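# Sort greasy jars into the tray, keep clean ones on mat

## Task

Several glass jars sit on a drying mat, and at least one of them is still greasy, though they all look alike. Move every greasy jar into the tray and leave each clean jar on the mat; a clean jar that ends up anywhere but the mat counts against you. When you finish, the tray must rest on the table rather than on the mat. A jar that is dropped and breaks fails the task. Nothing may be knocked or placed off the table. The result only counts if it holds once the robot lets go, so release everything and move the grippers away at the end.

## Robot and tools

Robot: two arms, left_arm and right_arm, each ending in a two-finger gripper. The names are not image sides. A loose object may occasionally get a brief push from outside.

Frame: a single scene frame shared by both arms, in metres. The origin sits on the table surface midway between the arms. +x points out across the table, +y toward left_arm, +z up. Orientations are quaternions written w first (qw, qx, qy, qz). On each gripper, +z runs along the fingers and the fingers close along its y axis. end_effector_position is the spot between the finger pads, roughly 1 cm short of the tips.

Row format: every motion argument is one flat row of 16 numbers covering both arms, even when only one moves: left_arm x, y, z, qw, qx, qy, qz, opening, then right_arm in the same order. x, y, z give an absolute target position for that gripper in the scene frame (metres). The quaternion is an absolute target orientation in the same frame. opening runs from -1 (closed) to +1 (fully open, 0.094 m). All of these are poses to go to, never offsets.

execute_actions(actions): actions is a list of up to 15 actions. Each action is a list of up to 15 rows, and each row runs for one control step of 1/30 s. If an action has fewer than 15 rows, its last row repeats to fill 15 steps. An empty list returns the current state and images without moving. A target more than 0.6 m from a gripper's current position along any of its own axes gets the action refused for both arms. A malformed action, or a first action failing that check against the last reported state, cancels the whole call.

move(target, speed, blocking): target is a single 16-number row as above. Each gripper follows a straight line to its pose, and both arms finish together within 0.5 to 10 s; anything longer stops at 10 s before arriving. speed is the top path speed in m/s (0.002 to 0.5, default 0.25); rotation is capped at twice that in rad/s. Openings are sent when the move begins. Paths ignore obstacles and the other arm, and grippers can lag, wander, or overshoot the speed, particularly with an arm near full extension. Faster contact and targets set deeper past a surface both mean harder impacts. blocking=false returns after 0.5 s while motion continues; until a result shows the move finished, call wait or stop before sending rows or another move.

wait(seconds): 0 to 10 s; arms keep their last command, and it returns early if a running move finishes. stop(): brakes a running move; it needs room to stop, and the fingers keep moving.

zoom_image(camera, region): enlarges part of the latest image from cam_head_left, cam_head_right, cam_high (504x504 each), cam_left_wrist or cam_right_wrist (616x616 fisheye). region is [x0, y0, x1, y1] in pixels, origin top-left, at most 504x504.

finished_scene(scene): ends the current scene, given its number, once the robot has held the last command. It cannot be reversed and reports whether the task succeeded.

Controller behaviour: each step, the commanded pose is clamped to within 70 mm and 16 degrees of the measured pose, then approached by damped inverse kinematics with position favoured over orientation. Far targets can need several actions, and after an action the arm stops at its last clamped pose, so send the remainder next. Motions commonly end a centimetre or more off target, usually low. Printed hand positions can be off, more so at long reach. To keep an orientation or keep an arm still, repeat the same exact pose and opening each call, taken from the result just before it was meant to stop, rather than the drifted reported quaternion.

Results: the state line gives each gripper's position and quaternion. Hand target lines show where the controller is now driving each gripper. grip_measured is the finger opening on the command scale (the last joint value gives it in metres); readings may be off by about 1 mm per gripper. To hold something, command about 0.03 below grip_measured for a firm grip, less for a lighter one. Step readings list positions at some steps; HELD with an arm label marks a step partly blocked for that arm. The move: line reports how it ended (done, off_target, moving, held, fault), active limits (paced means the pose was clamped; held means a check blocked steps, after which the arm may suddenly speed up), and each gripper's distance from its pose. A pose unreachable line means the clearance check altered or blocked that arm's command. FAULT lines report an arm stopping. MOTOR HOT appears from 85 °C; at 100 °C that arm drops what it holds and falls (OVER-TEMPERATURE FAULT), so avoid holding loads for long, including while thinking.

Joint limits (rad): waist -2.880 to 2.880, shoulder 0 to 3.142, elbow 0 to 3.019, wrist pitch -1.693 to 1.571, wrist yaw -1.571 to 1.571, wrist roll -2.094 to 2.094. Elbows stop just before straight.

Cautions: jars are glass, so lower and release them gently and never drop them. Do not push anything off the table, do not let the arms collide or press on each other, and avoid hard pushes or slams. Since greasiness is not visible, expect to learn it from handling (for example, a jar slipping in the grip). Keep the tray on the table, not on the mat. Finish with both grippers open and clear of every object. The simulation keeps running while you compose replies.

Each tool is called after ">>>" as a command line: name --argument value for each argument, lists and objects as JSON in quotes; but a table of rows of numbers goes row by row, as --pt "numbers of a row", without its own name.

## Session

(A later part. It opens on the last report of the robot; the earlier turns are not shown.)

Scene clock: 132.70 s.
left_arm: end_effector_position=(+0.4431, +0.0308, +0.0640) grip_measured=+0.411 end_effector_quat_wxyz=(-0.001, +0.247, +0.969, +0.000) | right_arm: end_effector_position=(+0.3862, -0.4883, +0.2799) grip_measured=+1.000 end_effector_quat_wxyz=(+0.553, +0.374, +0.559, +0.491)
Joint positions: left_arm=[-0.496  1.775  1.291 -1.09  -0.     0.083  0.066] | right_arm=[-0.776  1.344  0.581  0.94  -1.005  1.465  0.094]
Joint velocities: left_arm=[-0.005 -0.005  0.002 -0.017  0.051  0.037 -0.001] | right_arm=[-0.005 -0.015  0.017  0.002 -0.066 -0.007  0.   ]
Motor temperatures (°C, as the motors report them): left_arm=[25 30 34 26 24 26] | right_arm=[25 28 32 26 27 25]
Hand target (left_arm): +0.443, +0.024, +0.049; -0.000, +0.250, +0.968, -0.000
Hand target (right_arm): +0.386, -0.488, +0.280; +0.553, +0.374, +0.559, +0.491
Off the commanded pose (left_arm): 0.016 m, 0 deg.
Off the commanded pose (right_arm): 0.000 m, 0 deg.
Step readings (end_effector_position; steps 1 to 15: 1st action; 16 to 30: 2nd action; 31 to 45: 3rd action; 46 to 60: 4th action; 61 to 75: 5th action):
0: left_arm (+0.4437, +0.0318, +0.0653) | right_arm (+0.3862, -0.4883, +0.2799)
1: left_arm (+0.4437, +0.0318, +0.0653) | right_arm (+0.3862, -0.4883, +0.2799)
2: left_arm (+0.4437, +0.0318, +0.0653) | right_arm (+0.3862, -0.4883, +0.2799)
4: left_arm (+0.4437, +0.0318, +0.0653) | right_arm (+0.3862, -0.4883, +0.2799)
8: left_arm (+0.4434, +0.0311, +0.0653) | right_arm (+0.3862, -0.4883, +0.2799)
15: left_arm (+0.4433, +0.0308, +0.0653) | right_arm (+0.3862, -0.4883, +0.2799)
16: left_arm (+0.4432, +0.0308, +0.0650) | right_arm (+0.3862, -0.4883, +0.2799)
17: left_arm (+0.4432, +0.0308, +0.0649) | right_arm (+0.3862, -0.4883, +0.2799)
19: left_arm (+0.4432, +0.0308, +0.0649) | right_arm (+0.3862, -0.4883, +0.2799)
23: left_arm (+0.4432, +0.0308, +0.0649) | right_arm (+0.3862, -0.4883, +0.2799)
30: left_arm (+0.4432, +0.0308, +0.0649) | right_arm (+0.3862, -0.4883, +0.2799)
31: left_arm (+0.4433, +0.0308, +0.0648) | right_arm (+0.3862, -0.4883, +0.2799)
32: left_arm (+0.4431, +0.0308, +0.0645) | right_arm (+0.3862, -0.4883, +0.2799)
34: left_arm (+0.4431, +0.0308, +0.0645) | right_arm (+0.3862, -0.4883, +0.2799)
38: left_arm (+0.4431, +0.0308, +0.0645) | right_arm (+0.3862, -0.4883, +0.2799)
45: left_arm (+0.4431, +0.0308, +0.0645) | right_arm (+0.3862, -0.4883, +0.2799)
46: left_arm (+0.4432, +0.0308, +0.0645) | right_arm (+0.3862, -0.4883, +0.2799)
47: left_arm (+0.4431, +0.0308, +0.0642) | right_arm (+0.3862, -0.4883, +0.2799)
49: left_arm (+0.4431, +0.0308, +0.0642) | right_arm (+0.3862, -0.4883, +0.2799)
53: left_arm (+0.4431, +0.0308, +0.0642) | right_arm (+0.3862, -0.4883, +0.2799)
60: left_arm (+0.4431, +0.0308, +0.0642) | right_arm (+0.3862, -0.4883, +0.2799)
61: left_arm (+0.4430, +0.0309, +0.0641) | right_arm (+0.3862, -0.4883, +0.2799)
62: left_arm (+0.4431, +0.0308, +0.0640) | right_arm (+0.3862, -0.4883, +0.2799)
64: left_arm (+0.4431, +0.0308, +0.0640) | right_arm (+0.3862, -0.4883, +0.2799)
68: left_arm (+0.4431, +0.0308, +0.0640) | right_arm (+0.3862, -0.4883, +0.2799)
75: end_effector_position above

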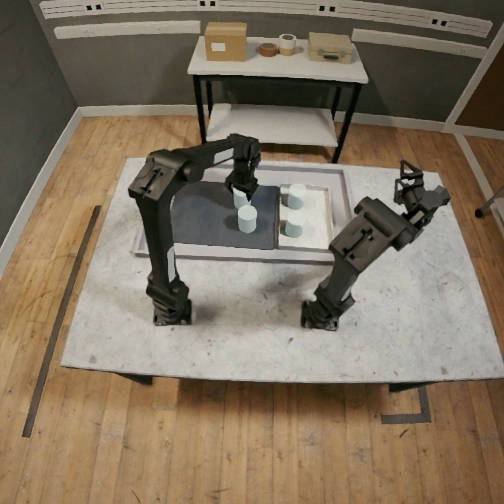

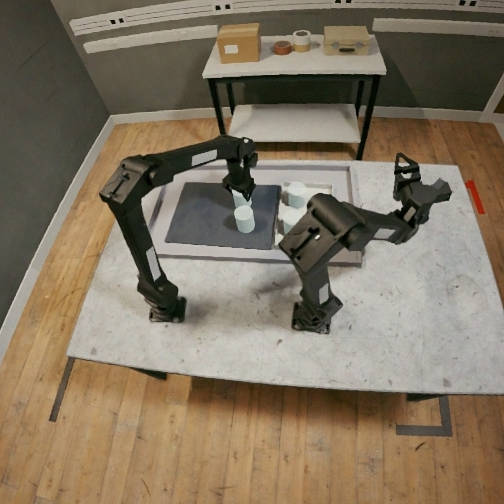

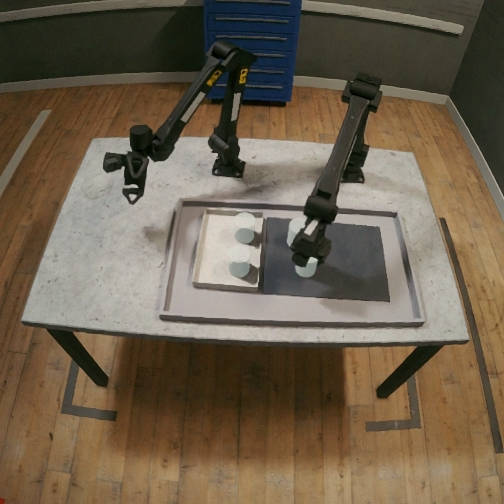

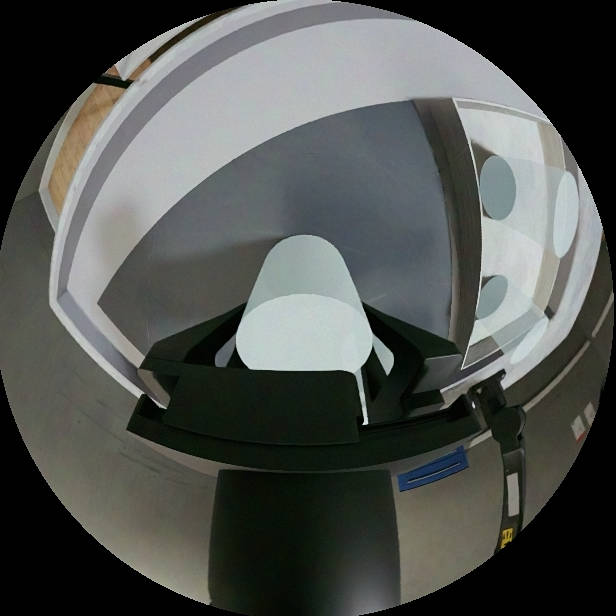

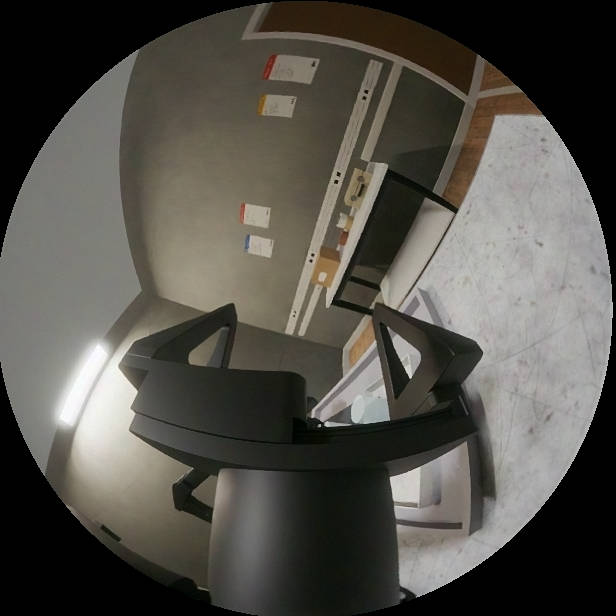

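>>> execute_actions --actions '[[[0.443,0.024,0.045,0,0.25,0.968,0,0.405,0.3862,-0.4883,0.2799,0.553,0.374,0.559,0.491,1]],[[0.443,0.024,0.041,0,0.25,0.968,0,0.405,0.3862,-0.4883,0.2799,0.553,0.374,0.559,0.491,1]],[[0.443,0.024,0.037,0,0.25,0.968,0,0.405,0.3862,-0.4883,0.2799,0.553,0.374,0.559,0.491,1]]]'

Scene clock: 134.33 s.
left_arm: end_effector_position=(+0.4429, +0.0309, +0.0628) grip_measured=+0.411 end_effector_quat_wxyz=(+0.003, +0.247, +0.969, -0.000) | right_arm: end_effector_position=(+0.3862, -0.4883, +0.2799) grip_measured=+1.000 end_effector_quat_wxyz=(+0.553, +0.374, +0.559, +0.491)
Joint positions: left_arm=[-0.496  1.772  1.283 -1.077 -0.     0.083  0.066] | right_arm=[-0.776  1.344  0.581  0.94  -1.005  1.465  0.094]
Joint velocities: left_arm=[-0.005  0.005 -0.007 -0.022 -0.022  0.022  0.   ] | right_arm=[ 0.015 -0.005 -0.007 -0.007 -0.051  0.066  0.   ]
Motor temperatures (°C, as the motors report them): left_arm=[25 30 34 26 24 26] | right_arm=[25 28 32 26 27 25]
Hand target (left_arm): +0.442, +0.025, +0.038; -0.001, +0.250, +0.968, +0.000
Hand target (right_arm): +0.386, -0.488, +0.280; +0.553, +0.374, +0.559, +0.491
Off the commanded pose (left_arm): 0.027 m, 0 deg.
Off the commanded pose (right_arm): 0.000 m, 0 deg.
Step readings (end_effector_position; steps 1 to 15: 1st action; 16 to 30: 2nd action; 31 to 45: 3rd action):
0: left_arm (+0.4431, +0.0308, +0.0640) | right_arm (+0.3862, -0.4883, +0.2799)
1: left_arm (+0.4429, +0.0309, +0.0637) | right_arm (+0.3862, -0.4883, +0.2799)
2: left_arm (+0.4431, +0.0308, +0.0636) | right_arm (+0.3862, -0.4883, +0.2799)
4: left_arm (+0.4431, +0.0308, +0.0636) | right_arm (+0.3862, -0.4883, +0.2799)
8: left_arm (+0.4431, +0.0308, +0.0636) | right_arm (+0.3862, -0.4883, +0.2799)
15: left_arm (+0.4431, +0.0308, +0.0636) | right_arm (+0.3862, -0.4883, +0.2799)
16: left_arm (+0.4430, +0.0309, +0.0633) | right_arm (+0.3862, -0.4883, +0.2799)
17: left_arm (+0.4429, +0.0309, +0.0633) | right_arm (+0.3862, -0.4883, +0.2799)
19: left_arm (+0.4430, +0.0309, +0.0633) | right_arm (+0.3862, -0.4883, +0.2799)
23: left_arm (+0.4430, +0.0309, +0.0634) | right_arm (+0.3862, -0.4883, +0.2799)
30: left_arm (+0.4430, +0.0309, +0.0634) | right_arm (+0.3862, -0.4883, +0.2799)
31: left_arm (+0.4430, +0.0309, +0.0631) | right_arm (+0.3862, -0.4883, +0.2799)
32: left_arm (+0.4430, +0.0309, +0.0629) | right_arm (+0.3862, -0.4883, +0.2799)
34: left_arm (+0.4431, +0.0308, +0.0631) | right_arm (+0.3862, -0.4883, +0.2799)
38: left_arm (+0.4429, +0.0309, +0.0628) | right_arm (+0.3862, -0.4883, +0.2799)
45: end_effector_position above

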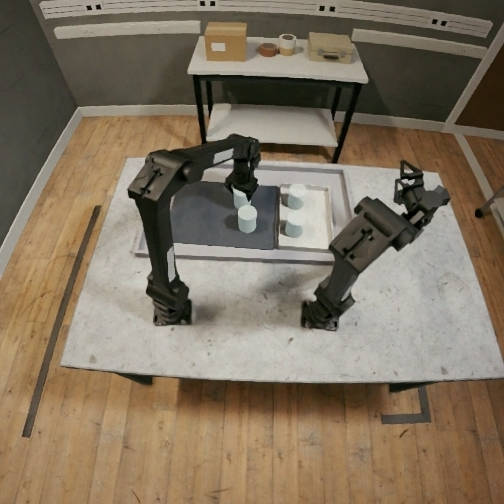

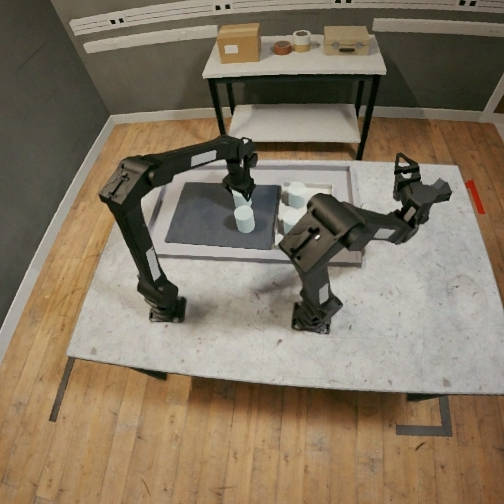

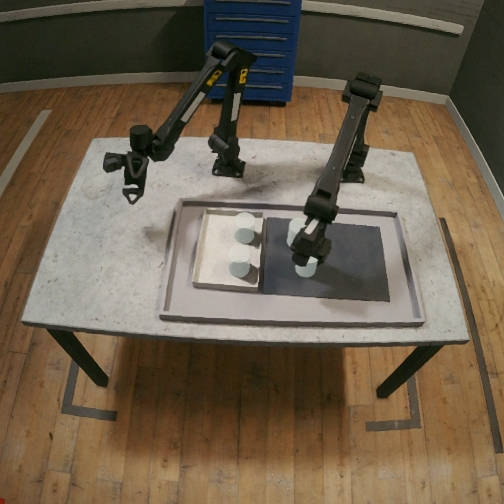

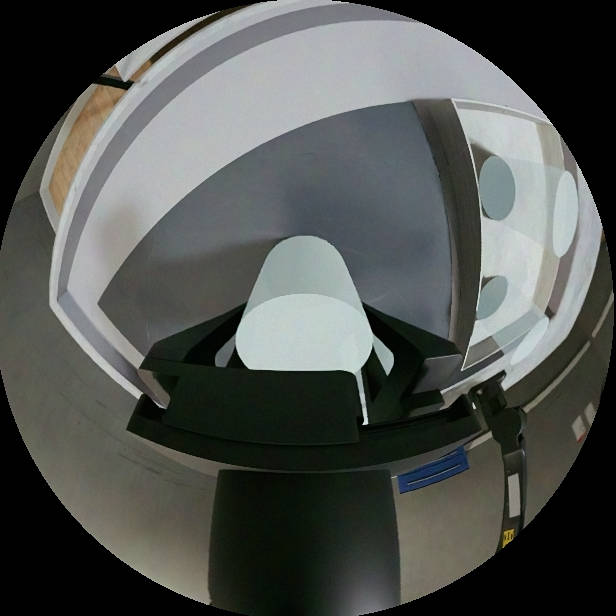

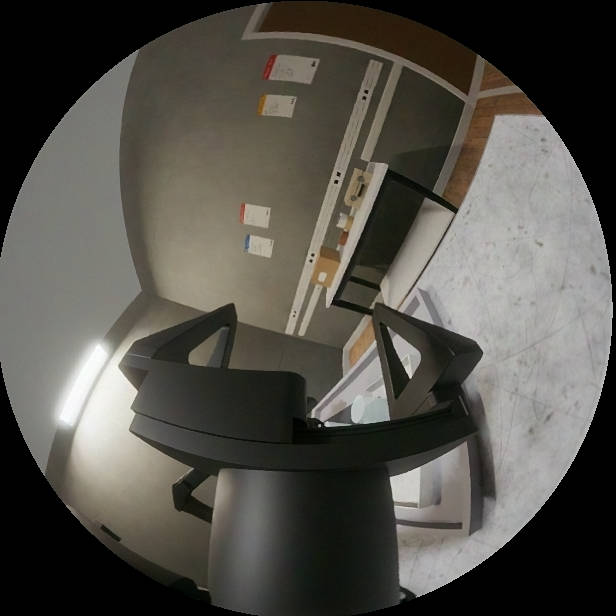

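>>> execute_actions --actions '[[[0.443,0.024,0.041,0,0.25,0.968,0,0.405,0.3862,-0.4883,0.2799,0.553,0.374,0.559,0.491,1],[0.443,0.024,0.045,0,0.25,0.968,0,0.405,0.3862,-0.4883,0.2799,0.553,0.374,0.559,0.491,1],[0.443,0.024,0.049,0,0.25,0.968,0,0.405,0.3862,-0.4883,0.2799,0.553,0.374,0.559,0.491,1],[0.443,0.024,0.053,0,0.25,0.968,0,0.405,0.3862,-0.4883,0.2799,0.553,0.374,0.559,0.491,1],[0.443,0.024,0.057,0,0.25,0.968,0,0.405,0.3862,-0.4883,0.2799,0.553,0.374,0.559,0.491,1],[0.443,0.024,0.061,0,0.25,0.968,0,0.405,0.3862,-0.4883,0.2799,0.553,0.374,0.559,0.491,1],[0.443,0.024,0.062,0,0.25,0.968,0,0.405,0.3862,-0.4883,0.2799,0.553,0.374,0.559,0.491,1],[0.443,0.024,0.062,0,0.25,0.968,0,0.415,0.3862,-0.4883,0.2799,0.553,0.374,0.559,0.491,1],[0.443,0.024,0.062,0,0.25,0.968,0,0.425,0.3862,-0.4883,0.2799,0.553,0.374,0.559,0.491,1],[0.443,0.024,0.062,0,0.25,0.968,0,0.45,0.3862,-0.4883,0.2799,0.553,0.374,0.559,0.491,1],[0.443,0.024,0.062,0,0.25,0.968,0,0.6,0.3862,-0.4883,0.2799,0.553,0.374,0.559,0.491,1],[0.443,0.024,0.062,0,0.25,0.968,0,1,0.3862,-0.4883,0.2799,0.553,0.374,0.559,0.491,1]]]'

>>> move --target '[0.455,0.018,0.155,0,0.25,0.968,0,1,0.3862,-0.4883,0.2799,0.553,0.374,0.559,0.491,1]' --speed 0.15

>>> move --target '[0.336,0.0,0.15,0,0.342,0.94,0,1,0.3862,-0.4883,0.2799,0.553,0.374,0.559,0.491,1]' --speed 0.15

>>> move --target '[0.333,0.001,0.106,0,0.342,0.94,0,1,0.3862,-0.4883,0.2799,0.553,0.374,0.559,0.491,1]' --speed 0.08

Scene clock: 135.13 s.
left_arm: end_effector_position=(+0.4425, +0.0310, +0.0621) grip_measured=+1.000 end_effector_quat_wxyz=(+0.001, +0.247, +0.969, -0.000) | right_arm: end_effector_position=(+0.3862, -0.4883, +0.2799) grip_measured=+1.000 end_effector_quat_wxyz=(+0.553, +0.374, +0.559, +0.491)
Joint positions: left_arm=[-0.496  1.773  1.283 -1.078  0.     0.082  0.094] | right_arm=[-0.776  1.344  0.581  0.94  -1.005  1.465  0.094]
Joint velocities: left_arm=[ 0.005 -0.015  0.007  0.017  0.051 -0.037  0.   ] | right_arm=[-0.005 -0.005  0.007  0.002  0.022 -0.037  0.   ]
Motor temperatures (°C, as the motors report them): left_arm=[25 30 34 26 24 26] | right_arm=[25 28 32 26 27 25]
Hand target (left_arm): +0.443, +0.024, +0.062; +0.000, +0.250, +0.968, -0.000
Hand target (right_arm): +0.386, -0.488, +0.280; +0.553, +0.374, +0.559, +0.491
Off the commanded pose (left_arm): 0.007 m, 0 deg.
Off the commanded pose (right_arm): 0.000 m, 0 deg.
Step readings (end_effector_position):
0: left_arm (+0.4429, +0.0309, +0.0628) | right_arm (+0.3862, -0.4883, +0.2799)
1: left_arm (+0.4429, +0.0308, +0.0630) | right_arm (+0.3862, -0.4883, +0.2799)
2: left_arm (+0.4430, +0.0308, +0.0632) | right_arm (+0.3862, -0.4883, +0.2799)
4: left_arm (+0.4430, +0.0308, +0.0634) | right_arm (+0.3862, -0.4883, +0.2799)
8: left_arm (+0.4426, +0.0310, +0.0634) | right_arm (+0.3862, -0.4883, +0.2799)
15: end_effector_position above

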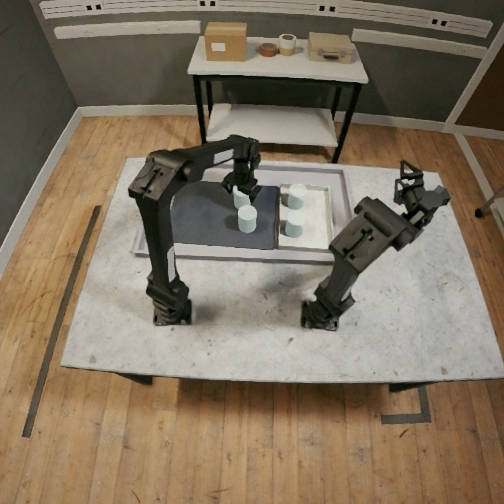

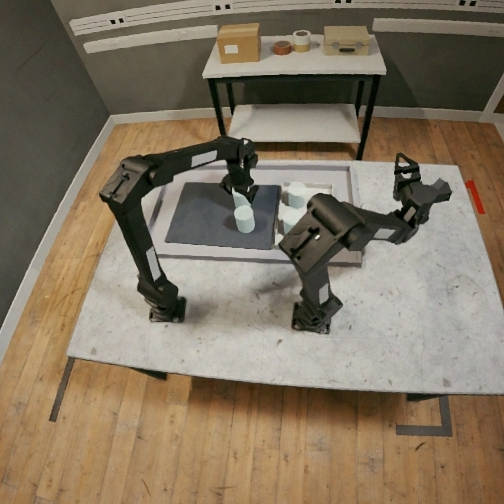

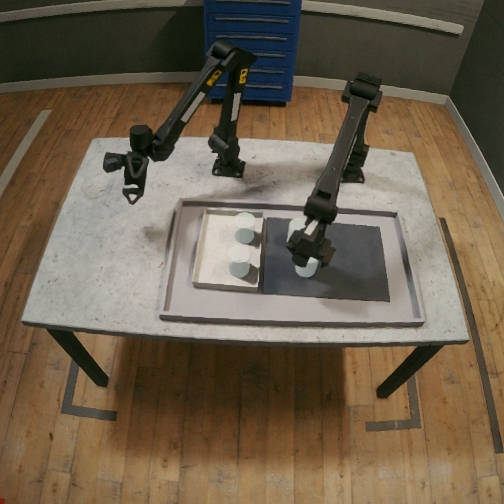

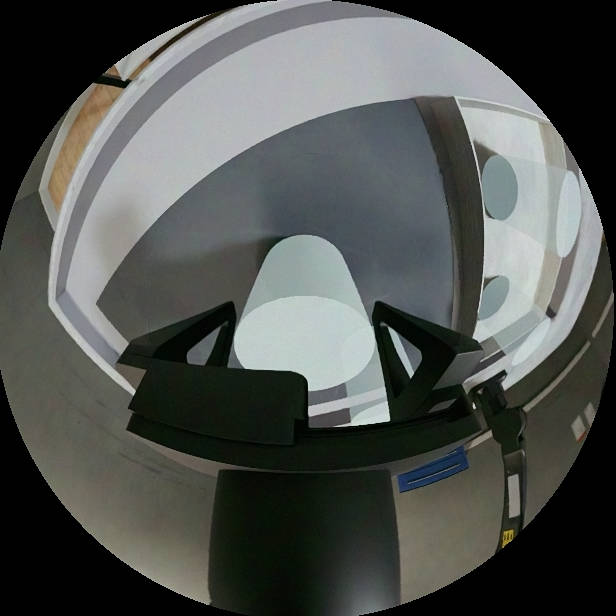

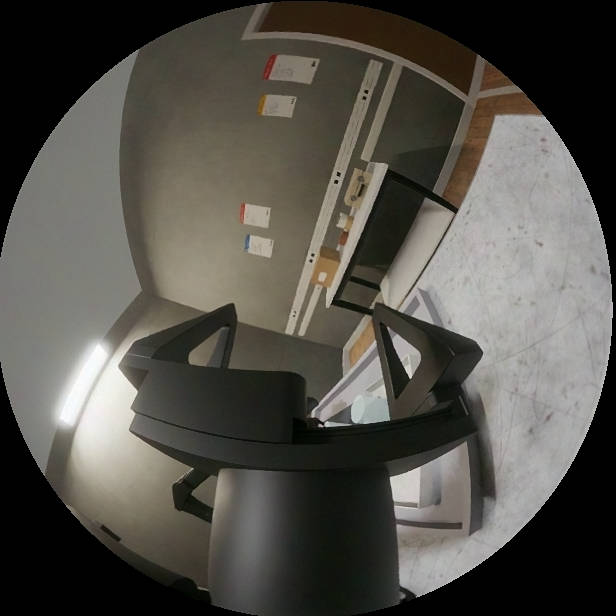

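Scene clock: 136.17 s.
left_arm: end_effector_position=(+0.4440, +0.0304, +0.1314) grip_measured=+1.000 end_effector_quat_wxyz=(-0.024, +0.247, +0.969, +0.004) | right_arm: end_effector_position=(+0.3862, -0.4883, +0.2799) grip_measured=+1.000 end_effector_quat_wxyz=(+0.553, +0.374, +0.559, +0.491)
Joint positions: left_arm=[-0.496  1.738  1.43  -1.312  0.     0.082  0.094] | right_arm=[-0.776  1.344  0.581  0.94  -1.005  1.465  0.094]
Joint velocities: left_arm=[ 0.005 -0.015  0.007  0.002  0.037 -0.022  0.   ] | right_arm=[-0.005 -0.024  0.002 -0.002 -0.037 -0.081  0.   ]
Motor temperatures (°C, as the motors report them): left_arm=[25 30 34 26 24 26] | right_arm=[25 28 32 26 27 25]
Hand target (left_arm): +0.452, +0.019, +0.156; +0.000, +0.250, +0.968, -0.000
Hand target (right_arm): +0.386, -0.488, +0.280; +0.553, +0.374, +0.559, +0.491
Off the commanded pose (left_arm): 0.029 m, 3 deg.
Off the commanded pose (right_arm): 0.000 m, 0 deg.
move: off_target (left_arm)

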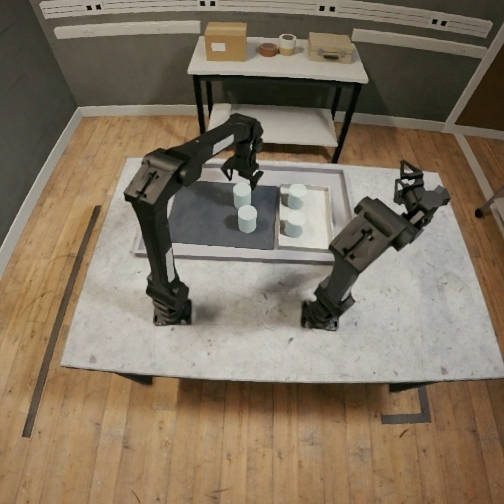

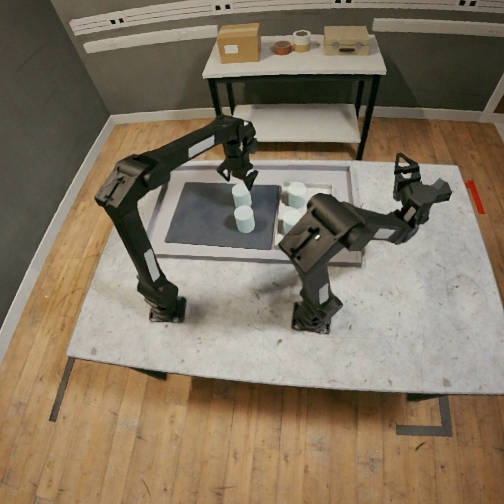

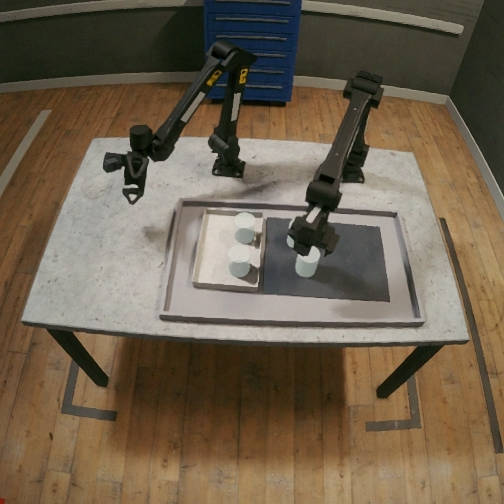

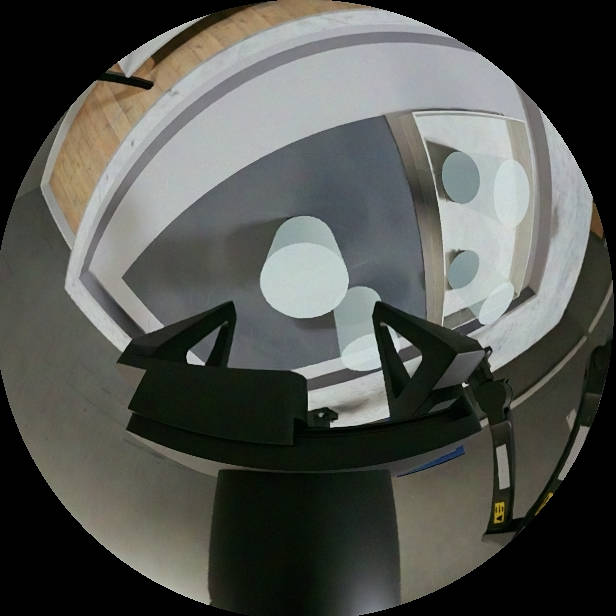

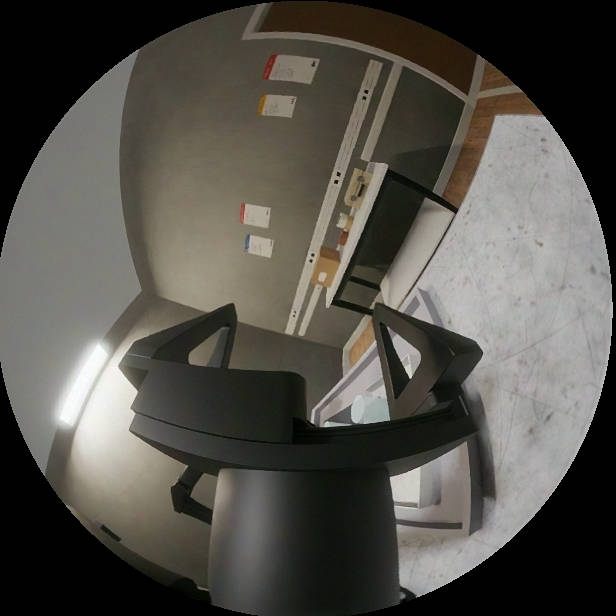

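Scene clock: 137.30 s.
left_arm: end_effector_position=(+0.3349, +0.0054, +0.1408) grip_measured=+1.000 end_effector_quat_wxyz=(-0.016, +0.335, +0.942, +0.004) | right_arm: end_effector_position=(+0.3862, -0.4883, +0.2799) grip_measured=+1.000 end_effector_quat_wxyz=(+0.553, +0.374, +0.559, +0.491)
Joint positions: left_arm=[-0.656  1.511  1.175 -1.268  0.     0.106  0.094] | right_arm=[-0.776  1.344  0.581  0.94  -1.005  1.465  0.094]
Joint velocities: left_arm=[-0.005 -0.015  0.002 -0.002  0.007  0.007  0.   ] | right_arm=[ 0.005 -0.005  0.012  0.002 -0.037  0.022  0.   ]
Motor temperatures (°C, as the motors report them): left_arm=[25 30 34 26 24 26] | right_arm=[25 28 32 26 27 25]
Hand target (left_arm): +0.336, +0.001, +0.149; -0.000, +0.342, +0.940, -0.000
Hand target (right_arm): +0.386, -0.488, +0.280; +0.553, +0.374, +0.559, +0.491
Off the commanded pose (left_arm): 0.011 m, 2 deg.
Off the commanded pose (right_arm): 0.000 m, 0 deg.
move: off_target (left_arm)

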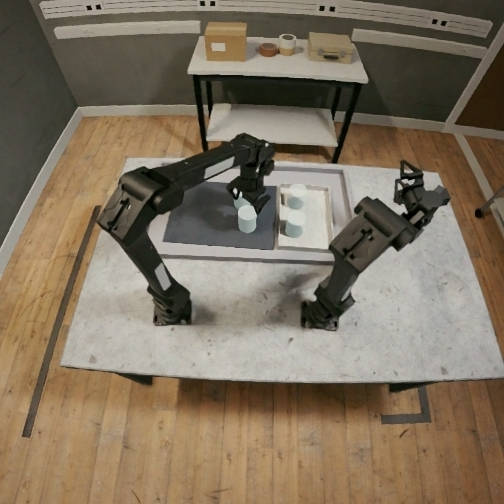

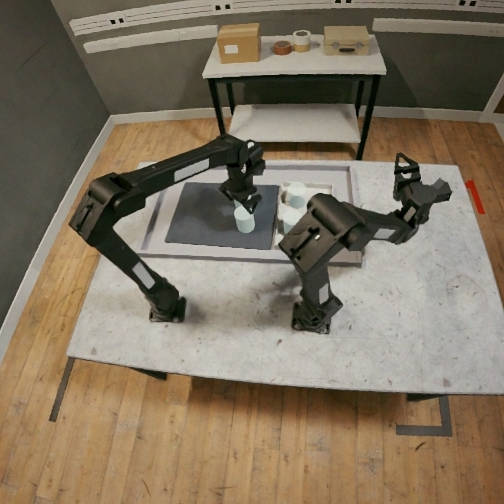

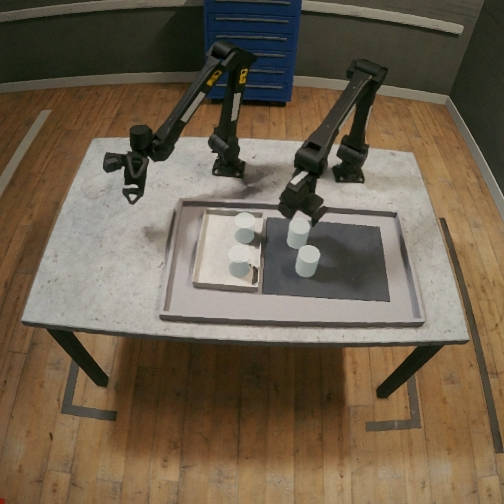

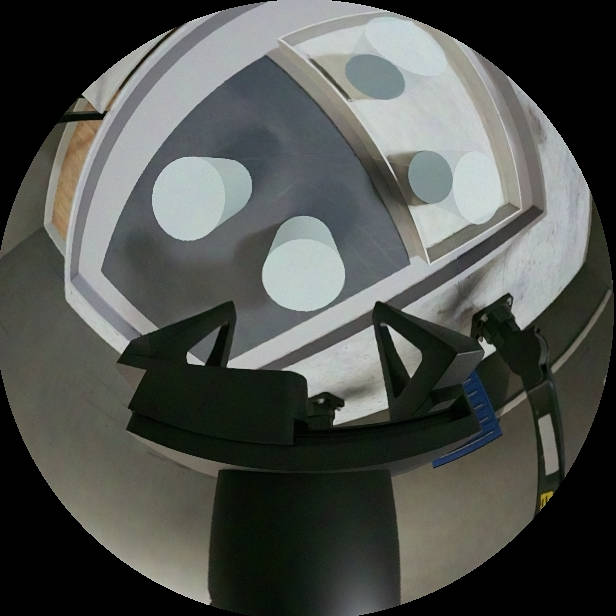

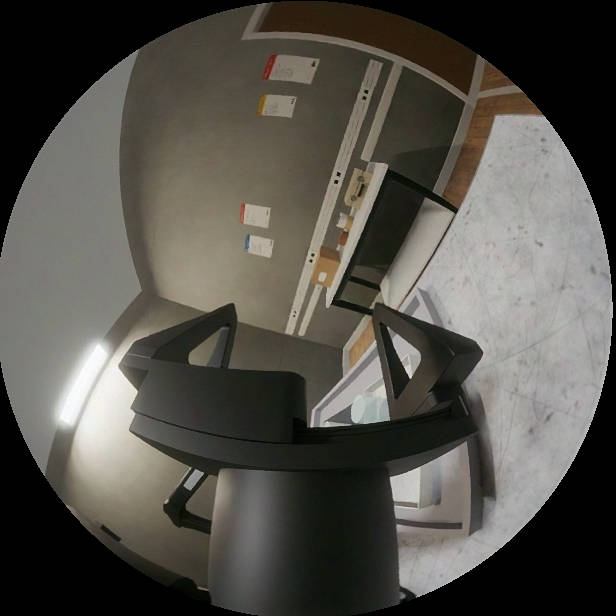

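Scene clock: 138.10 s.
left_arm: end_effector_position=(+0.3331, +0.0065, +0.1104) grip_measured=+1.000 end_effector_quat_wxyz=(-0.001, +0.335, +0.942, +0.000) | right_arm: end_effector_position=(+0.3862, -0.4883, +0.2799) grip_measured=+1.000 end_effector_quat_wxyz=(+0.553, +0.374, +0.559, +0.491)
Joint positions: left_arm=[-0.656  1.517  1.096 -1.152  0.     0.106  0.094] | right_arm=[-0.776  1.344  0.581  0.94  -1.005  1.465  0.094]
Joint velocities: left_arm=[ 0.015 -0.015 -0.022  0.002  0.007 -0.007  0.   ] | right_arm=[-0.005 -0.015 -0.022 -0.002 -0.022  0.022  0.   ]
Motor temperatures (°C, as the motors report them): left_arm=[25 30 34 26 24 26] | right_arm=[25 28 32 26 27 25]
Hand target (left_arm): +0.333, +0.001, +0.106; -0.000, +0.342, +0.940, +0.000
Hand target (right_arm): +0.386, -0.488, +0.280; +0.553, +0.374, +0.559, +0.491
Off the commanded pose (left_arm): 0.007 m, 1 deg.
Off the commanded pose (right_arm): 0.000 m, 0 deg.
move: done

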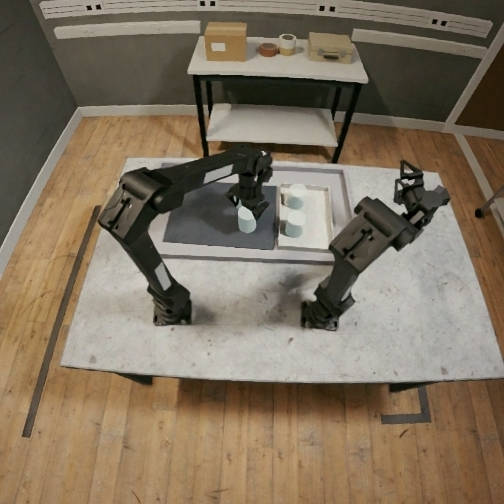

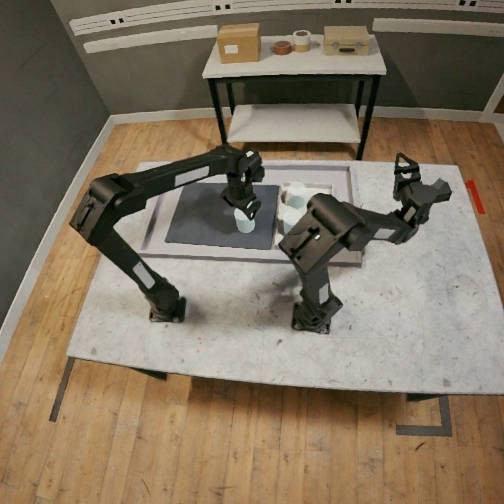

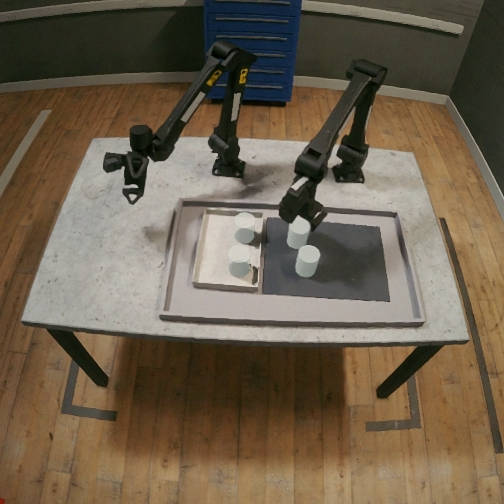

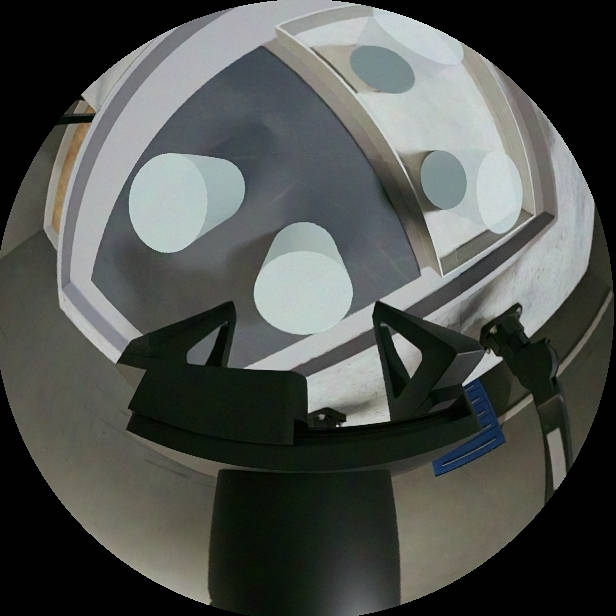

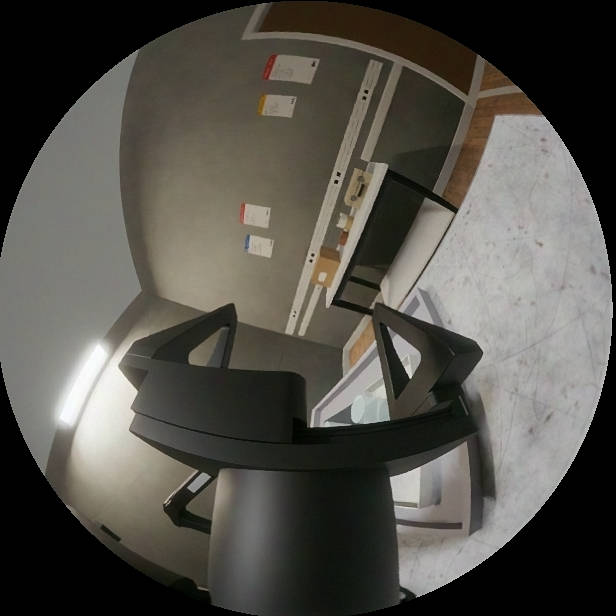

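Centred. Down, close, and push test.

>>> move --target '[0.334,0.0,0.061,0,0.342,0.94,0,1,0.3862,-0.4883,0.2799,0.553,0.374,0.559,0.491,1]' --speed 0.07

>>> execute_actions --actions '[[[0.334,0.0,0.061,0,0.342,0.94,0,0.8,0.3862,-0.4883,0.2799,0.553,0.374,0.559,0.491,1],[0.334,0.0,0.061,0,0.342,0.94,0,0.65,0.3862,-0.4883,0.2799,0.553,0.374,0.559,0.491,1],[0.334,0.0,0.061,0,0.342,0.94,0,0.55,0.3862,-0.4883,0.2799,0.553,0.374,0.559,0.491,1],[0.334,0.0,0.061,0,0.342,0.94,0,0.5,0.3862,-0.4883,0.2799,0.553,0.374,0.559,0.491,1],[0.334,0.0,0.061,0,0.342,0.94,0,0.47,0.3862,-0.4883,0.2799,0.553,0.374,0.559,0.491,1],[0.334,0.0,0.061,0,0.342,0.94,0,0.45,0.3862,-0.4883,0.2799,0.553,0.374,0.559,0.491,1],[0.334,0.0,0.061,0,0.342,0.94,0,0.44,0.3862,-0.4883,0.2799,0.553,0.374,0.559,0.491,1],[0.334,0.0,0.061,0,0.342,0.94,0,0.43,0.3862,-0.4883,0.2799,0.553,0.374,0.559,0.491,1],[0.334,0.0,0.061,0,0.342,0.94,0,0.425,0.3862,-0.4883,0.2799,0.553,0.374,0.559,0.491,1],[0.334,0.0,0.061,0,0.342,0.94,0,0.42,0.3862,-0.4883,0.2799,0.553,0.374,0.559,0.491,1],[0.334,0.0,0.061,0,0.342,0.94,0,0.415,0.3862,-0.4883,0.2799,0.553,0.374,0.559,0.491,1],[0.334,0.0,0.061,0,0.342,0.94,0,0.41,0.3862,-0.4883,0.2799,0.553,0.374,0.559,0.491,1],[0.334,0.0,0.061,0,0.342,0.94,0,0.405,0.3862,-0.4883,0.2799,0.553,0.374,0.559,0.491,1]],[[0.334,0.0,0.057,0,0.342,0.94,0,0.405,0.3862,-0.4883,0.2799,0.553,0.374,0.559,0.491,1]],[[0.334,0.0,0.053,0,0.342,0.94,0,0.405,0.3862,-0.4883,0.2799,0.553,0.374,0.559,0.491,1]],[[0.334,0.0,0.049,0,0.342,0.94,0,0.405,0.3862,-0.4883,0.2799,0.553,0.374,0.559,0.491,1]],[[0.334,0.0,0.045,0,0.342,0.94,0,0.405,0.3862,-0.4883,0.2799,0.553,0.374,0.559,0.491,1]]]'

Scene clock: 139.60 s.
left_arm: end_effector_position=(+0.3349, +0.0053, +0.0646) grip_measured=+1.000 end_effector_quat_wxyz=(-0.002, +0.335, +0.942, +0.000) | right_arm: end_effector_position=(+0.3862, -0.4883, +0.2799) grip_measured=+1.000 end_effector_quat_wxyz=(+0.553, +0.374, +0.559, +0.491)
Joint positions: left_arm=[-0.656  1.582  1.037 -1.03   0.     0.106  0.094] | right_arm=[-0.776  1.344  0.581  0.94  -1.005  1.465  0.094]
Joint velocities: left_arm=[-0.005 -0.005 -0.022 -0.002  0.051 -0.051  0.   ] | right_arm=[-0.005 -0.015 -0.002  0.012 -0.066  0.007  0.   ]
Motor temperatures (°C, as the motors report them): left_arm=[25 29 34 26 24 26] | right_arm=[25 28 32 26 27 25]
Hand target (left_arm): +0.335, -0.000, +0.061; -0.000, +0.342, +0.940, -0.000
Hand target (right_arm): +0.386, -0.488, +0.280; +0.553, +0.374, +0.559, +0.491
Off the commanded pose (left_arm): 0.006 m, 1 deg.
Off the commanded pose (right_arm): 0.000 m, 0 deg.
move: done

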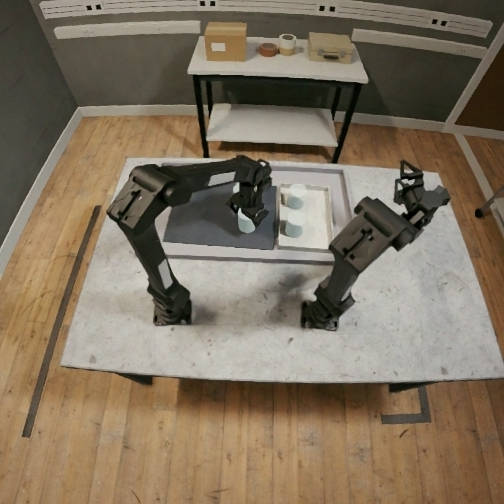

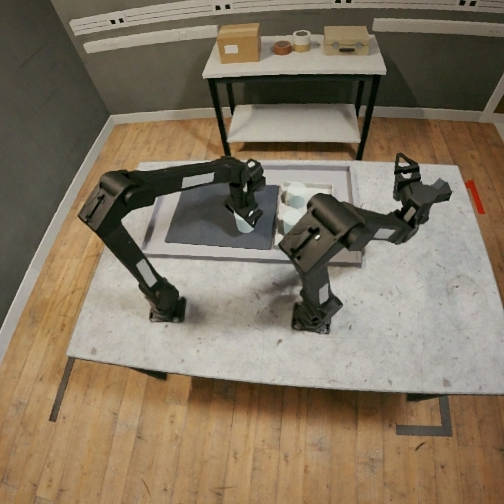

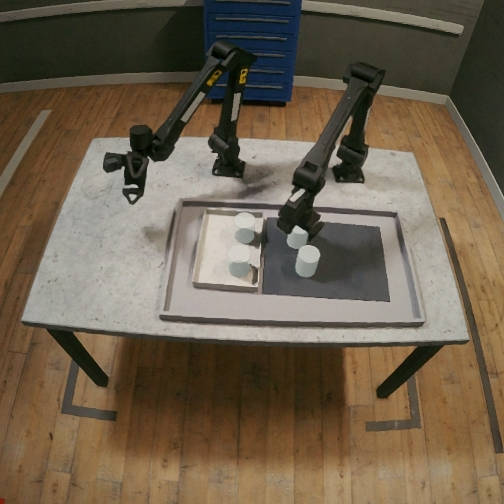

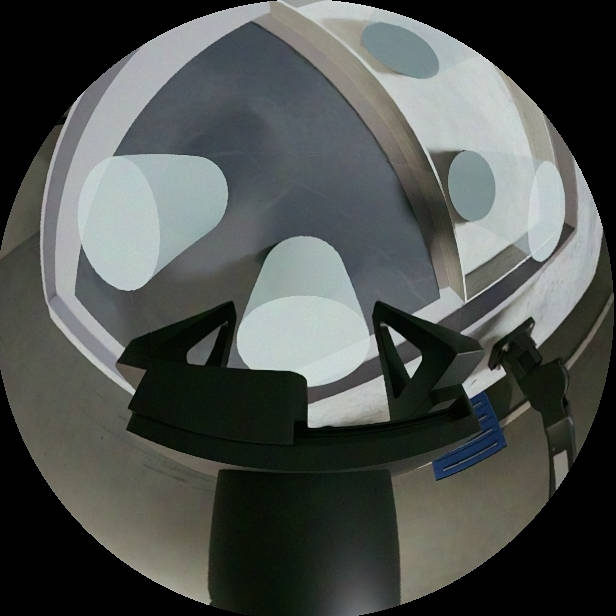

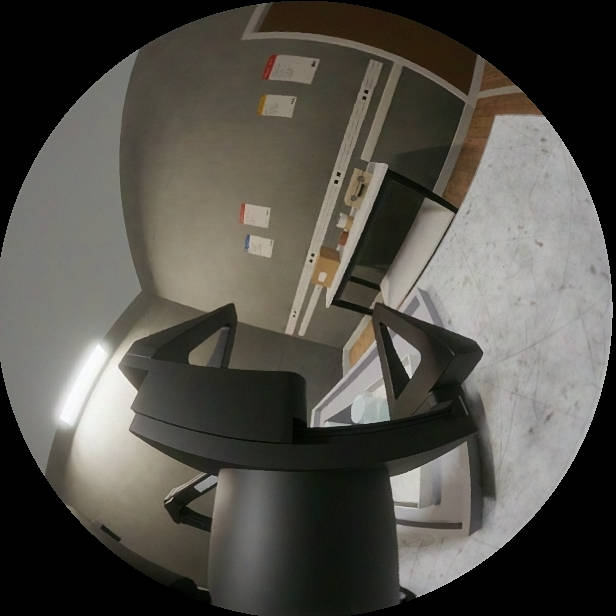

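Scene clock: 142.10 s.
left_arm: end_effector_position=(+0.3370, +0.0041, +0.0604) grip_measured=+0.411 end_effector_quat_wxyz=(+0.008, +0.335, +0.942, -0.002) | right_arm: end_effector_position=(+0.3862, -0.4883, +0.2799) grip_measured=+1.000 end_effector_quat_wxyz=(+0.553, +0.374, +0.559, +0.491)
Joint positions: left_arm=[-0.656  1.582  1.024 -0.996 -0.     0.106  0.066] | right_arm=[-0.776  1.344  0.581  0.94  -1.005  1.465  0.094]
Joint velocities: left_arm=[-0.005  0.005 -0.002 -0.017  0.051 -0.037 -0.001] | right_arm=[-0.005  0.005  0.017  0.002  0.022 -0.022  0.   ]
Motor temperatures (°C, as the motors report them): left_arm=[25 29 34 26 24 26] | right_arm=[25 28 32 26 27 25]
Hand target (left_arm): +0.334, +0.000, +0.045; -0.000, +0.342, +0.940, -0.000
Hand target (right_arm): +0.386, -0.488, +0.280; +0.553, +0.374, +0.559, +0.491
Off the commanded pose (left_arm): 0.016 m, 1 deg.
Off the commanded pose (right_arm): 0.000 m, 0 deg.
Step readings (end_effector_position; steps 1 to 15: 1st action; 16 to 30: 2nd action; 31 to 45: 3rd action; 46 to 60: 4th action; 61 to 75: 5th action):
0: left_arm (+0.3349, +0.0053, +0.0646) | right_arm (+0.3862, -0.4883, +0.2799)
1: left_arm (+0.3349, +0.0053, +0.0646) | right_arm (+0.3862, -0.4883, +0.2799)
2: left_arm (+0.3349, +0.0053, +0.0646) | right_arm (+0.3862, -0.4883, +0.2799)
4: left_arm (+0.3349, +0.0053, +0.0646) | right_arm (+0.3862, -0.4883, +0.2799)
8: left_arm (+0.3350, +0.0054, +0.0646) | right_arm (+0.3862, -0.4883, +0.2799)
15: left_arm (+0.3350, +0.0054, +0.0646) | right_arm (+0.3862, -0.4883, +0.2799)
16: left_arm (+0.3350, +0.0054, +0.0643) | right_arm (+0.3862, -0.4883, +0.2799)
17: left_arm (+0.3350, +0.0053, +0.0642) | right_arm (+0.3862, -0.4883, +0.2799)
19: left_arm (+0.3350, +0.0053, +0.0642) | right_arm (+0.3862, -0.4883, +0.2799)
23: left_arm (+0.3350, +0.0053, +0.0642) | right_arm (+0.3862, -0.4883, +0.2799)
30: left_arm (+0.3350, +0.0053, +0.0642) | right_arm (+0.3862, -0.4883, +0.2799)
31: left_arm (+0.3350, +0.0053, +0.0640) | right_arm (+0.3862, -0.4883, +0.2799)
32: left_arm (+0.3355, +0.0051, +0.0638) | right_arm (+0.3862, -0.4883, +0.2799)
34: left_arm (+0.3356, +0.0050, +0.0635) | right_arm (+0.3862, -0.4883, +0.2799)
38: left_arm (+0.3356, +0.0050, +0.0633) | right_arm (+0.3862, -0.4883, +0.2799)
45: left_arm (+0.3356, +0.0050, +0.0633) | right_arm (+0.3862, -0.4883, +0.2799)
46: left_arm (+0.3358, +0.0049, +0.0631) | right_arm (+0.3862, -0.4883, +0.2799)
47: left_arm (+0.3361, +0.0047, +0.0627) | right_arm (+0.3862, -0.4883, +0.2799)
49: left_arm (+0.3363, +0.0045, +0.0621) | right_arm (+0.3862, -0.4883, +0.2799)
53: left_arm (+0.3365, +0.0044, +0.0620) | right_arm (+0.3862, -0.4883, +0.2799)
60: left_arm (+0.3365, +0.0044, +0.0620) | right_arm (+0.3862, -0.4883, +0.2799)
61: left_arm (+0.3364, +0.0044, +0.0616) | right_arm (+0.3862, -0.4883, +0.2799)
62: left_arm (+0.3367, +0.0042, +0.0613) | right_arm (+0.3862, -0.4883, +0.2799)
64: left_arm (+0.3369, +0.0041, +0.0606) | right_arm (+0.3862, -0.4883, +0.2799)
68: left_arm (+0.3370, +0.0041, +0.0604) | right_arm (+0.3862, -0.4883, +0.2799)
75: end_effector_position above

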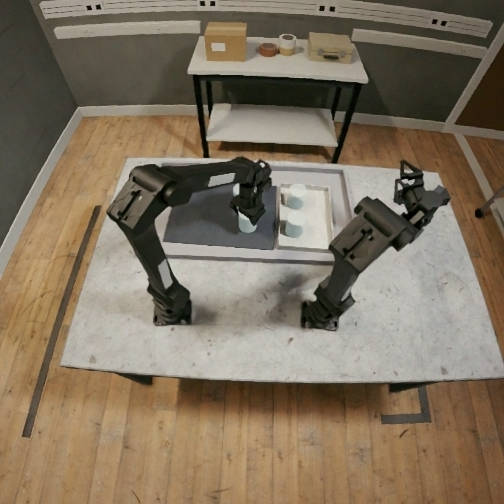

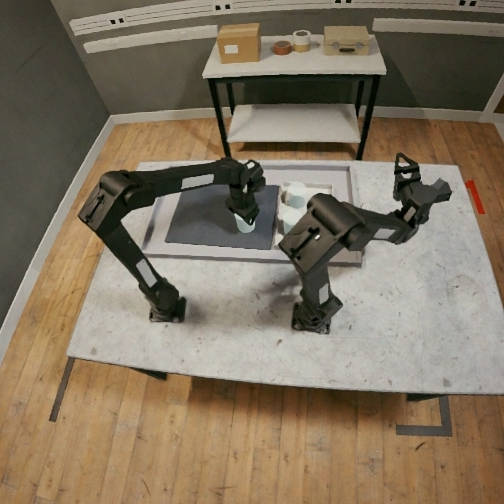

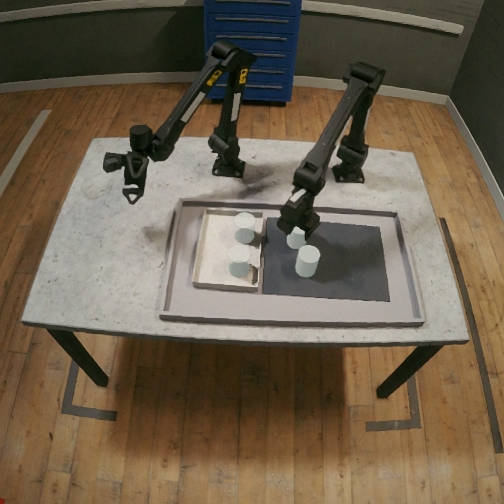

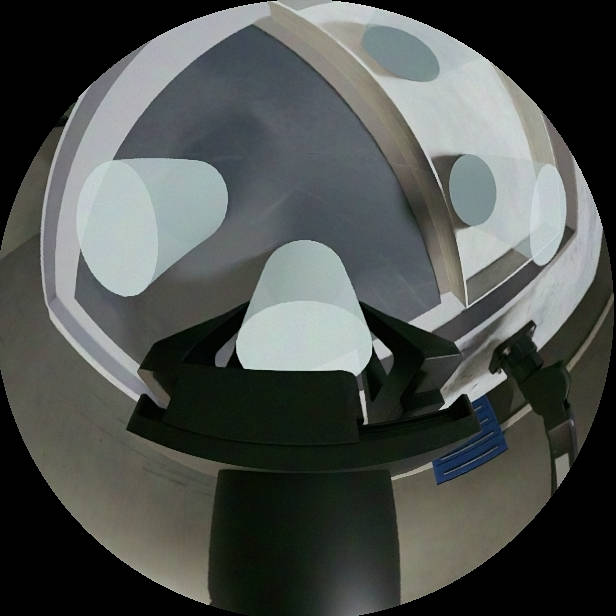

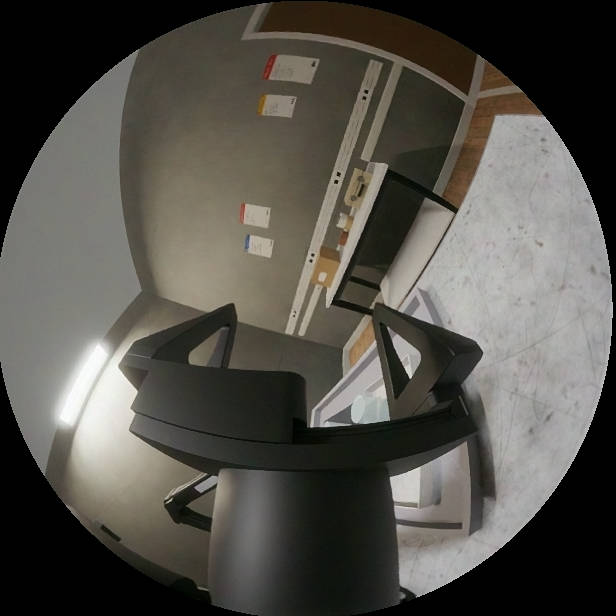

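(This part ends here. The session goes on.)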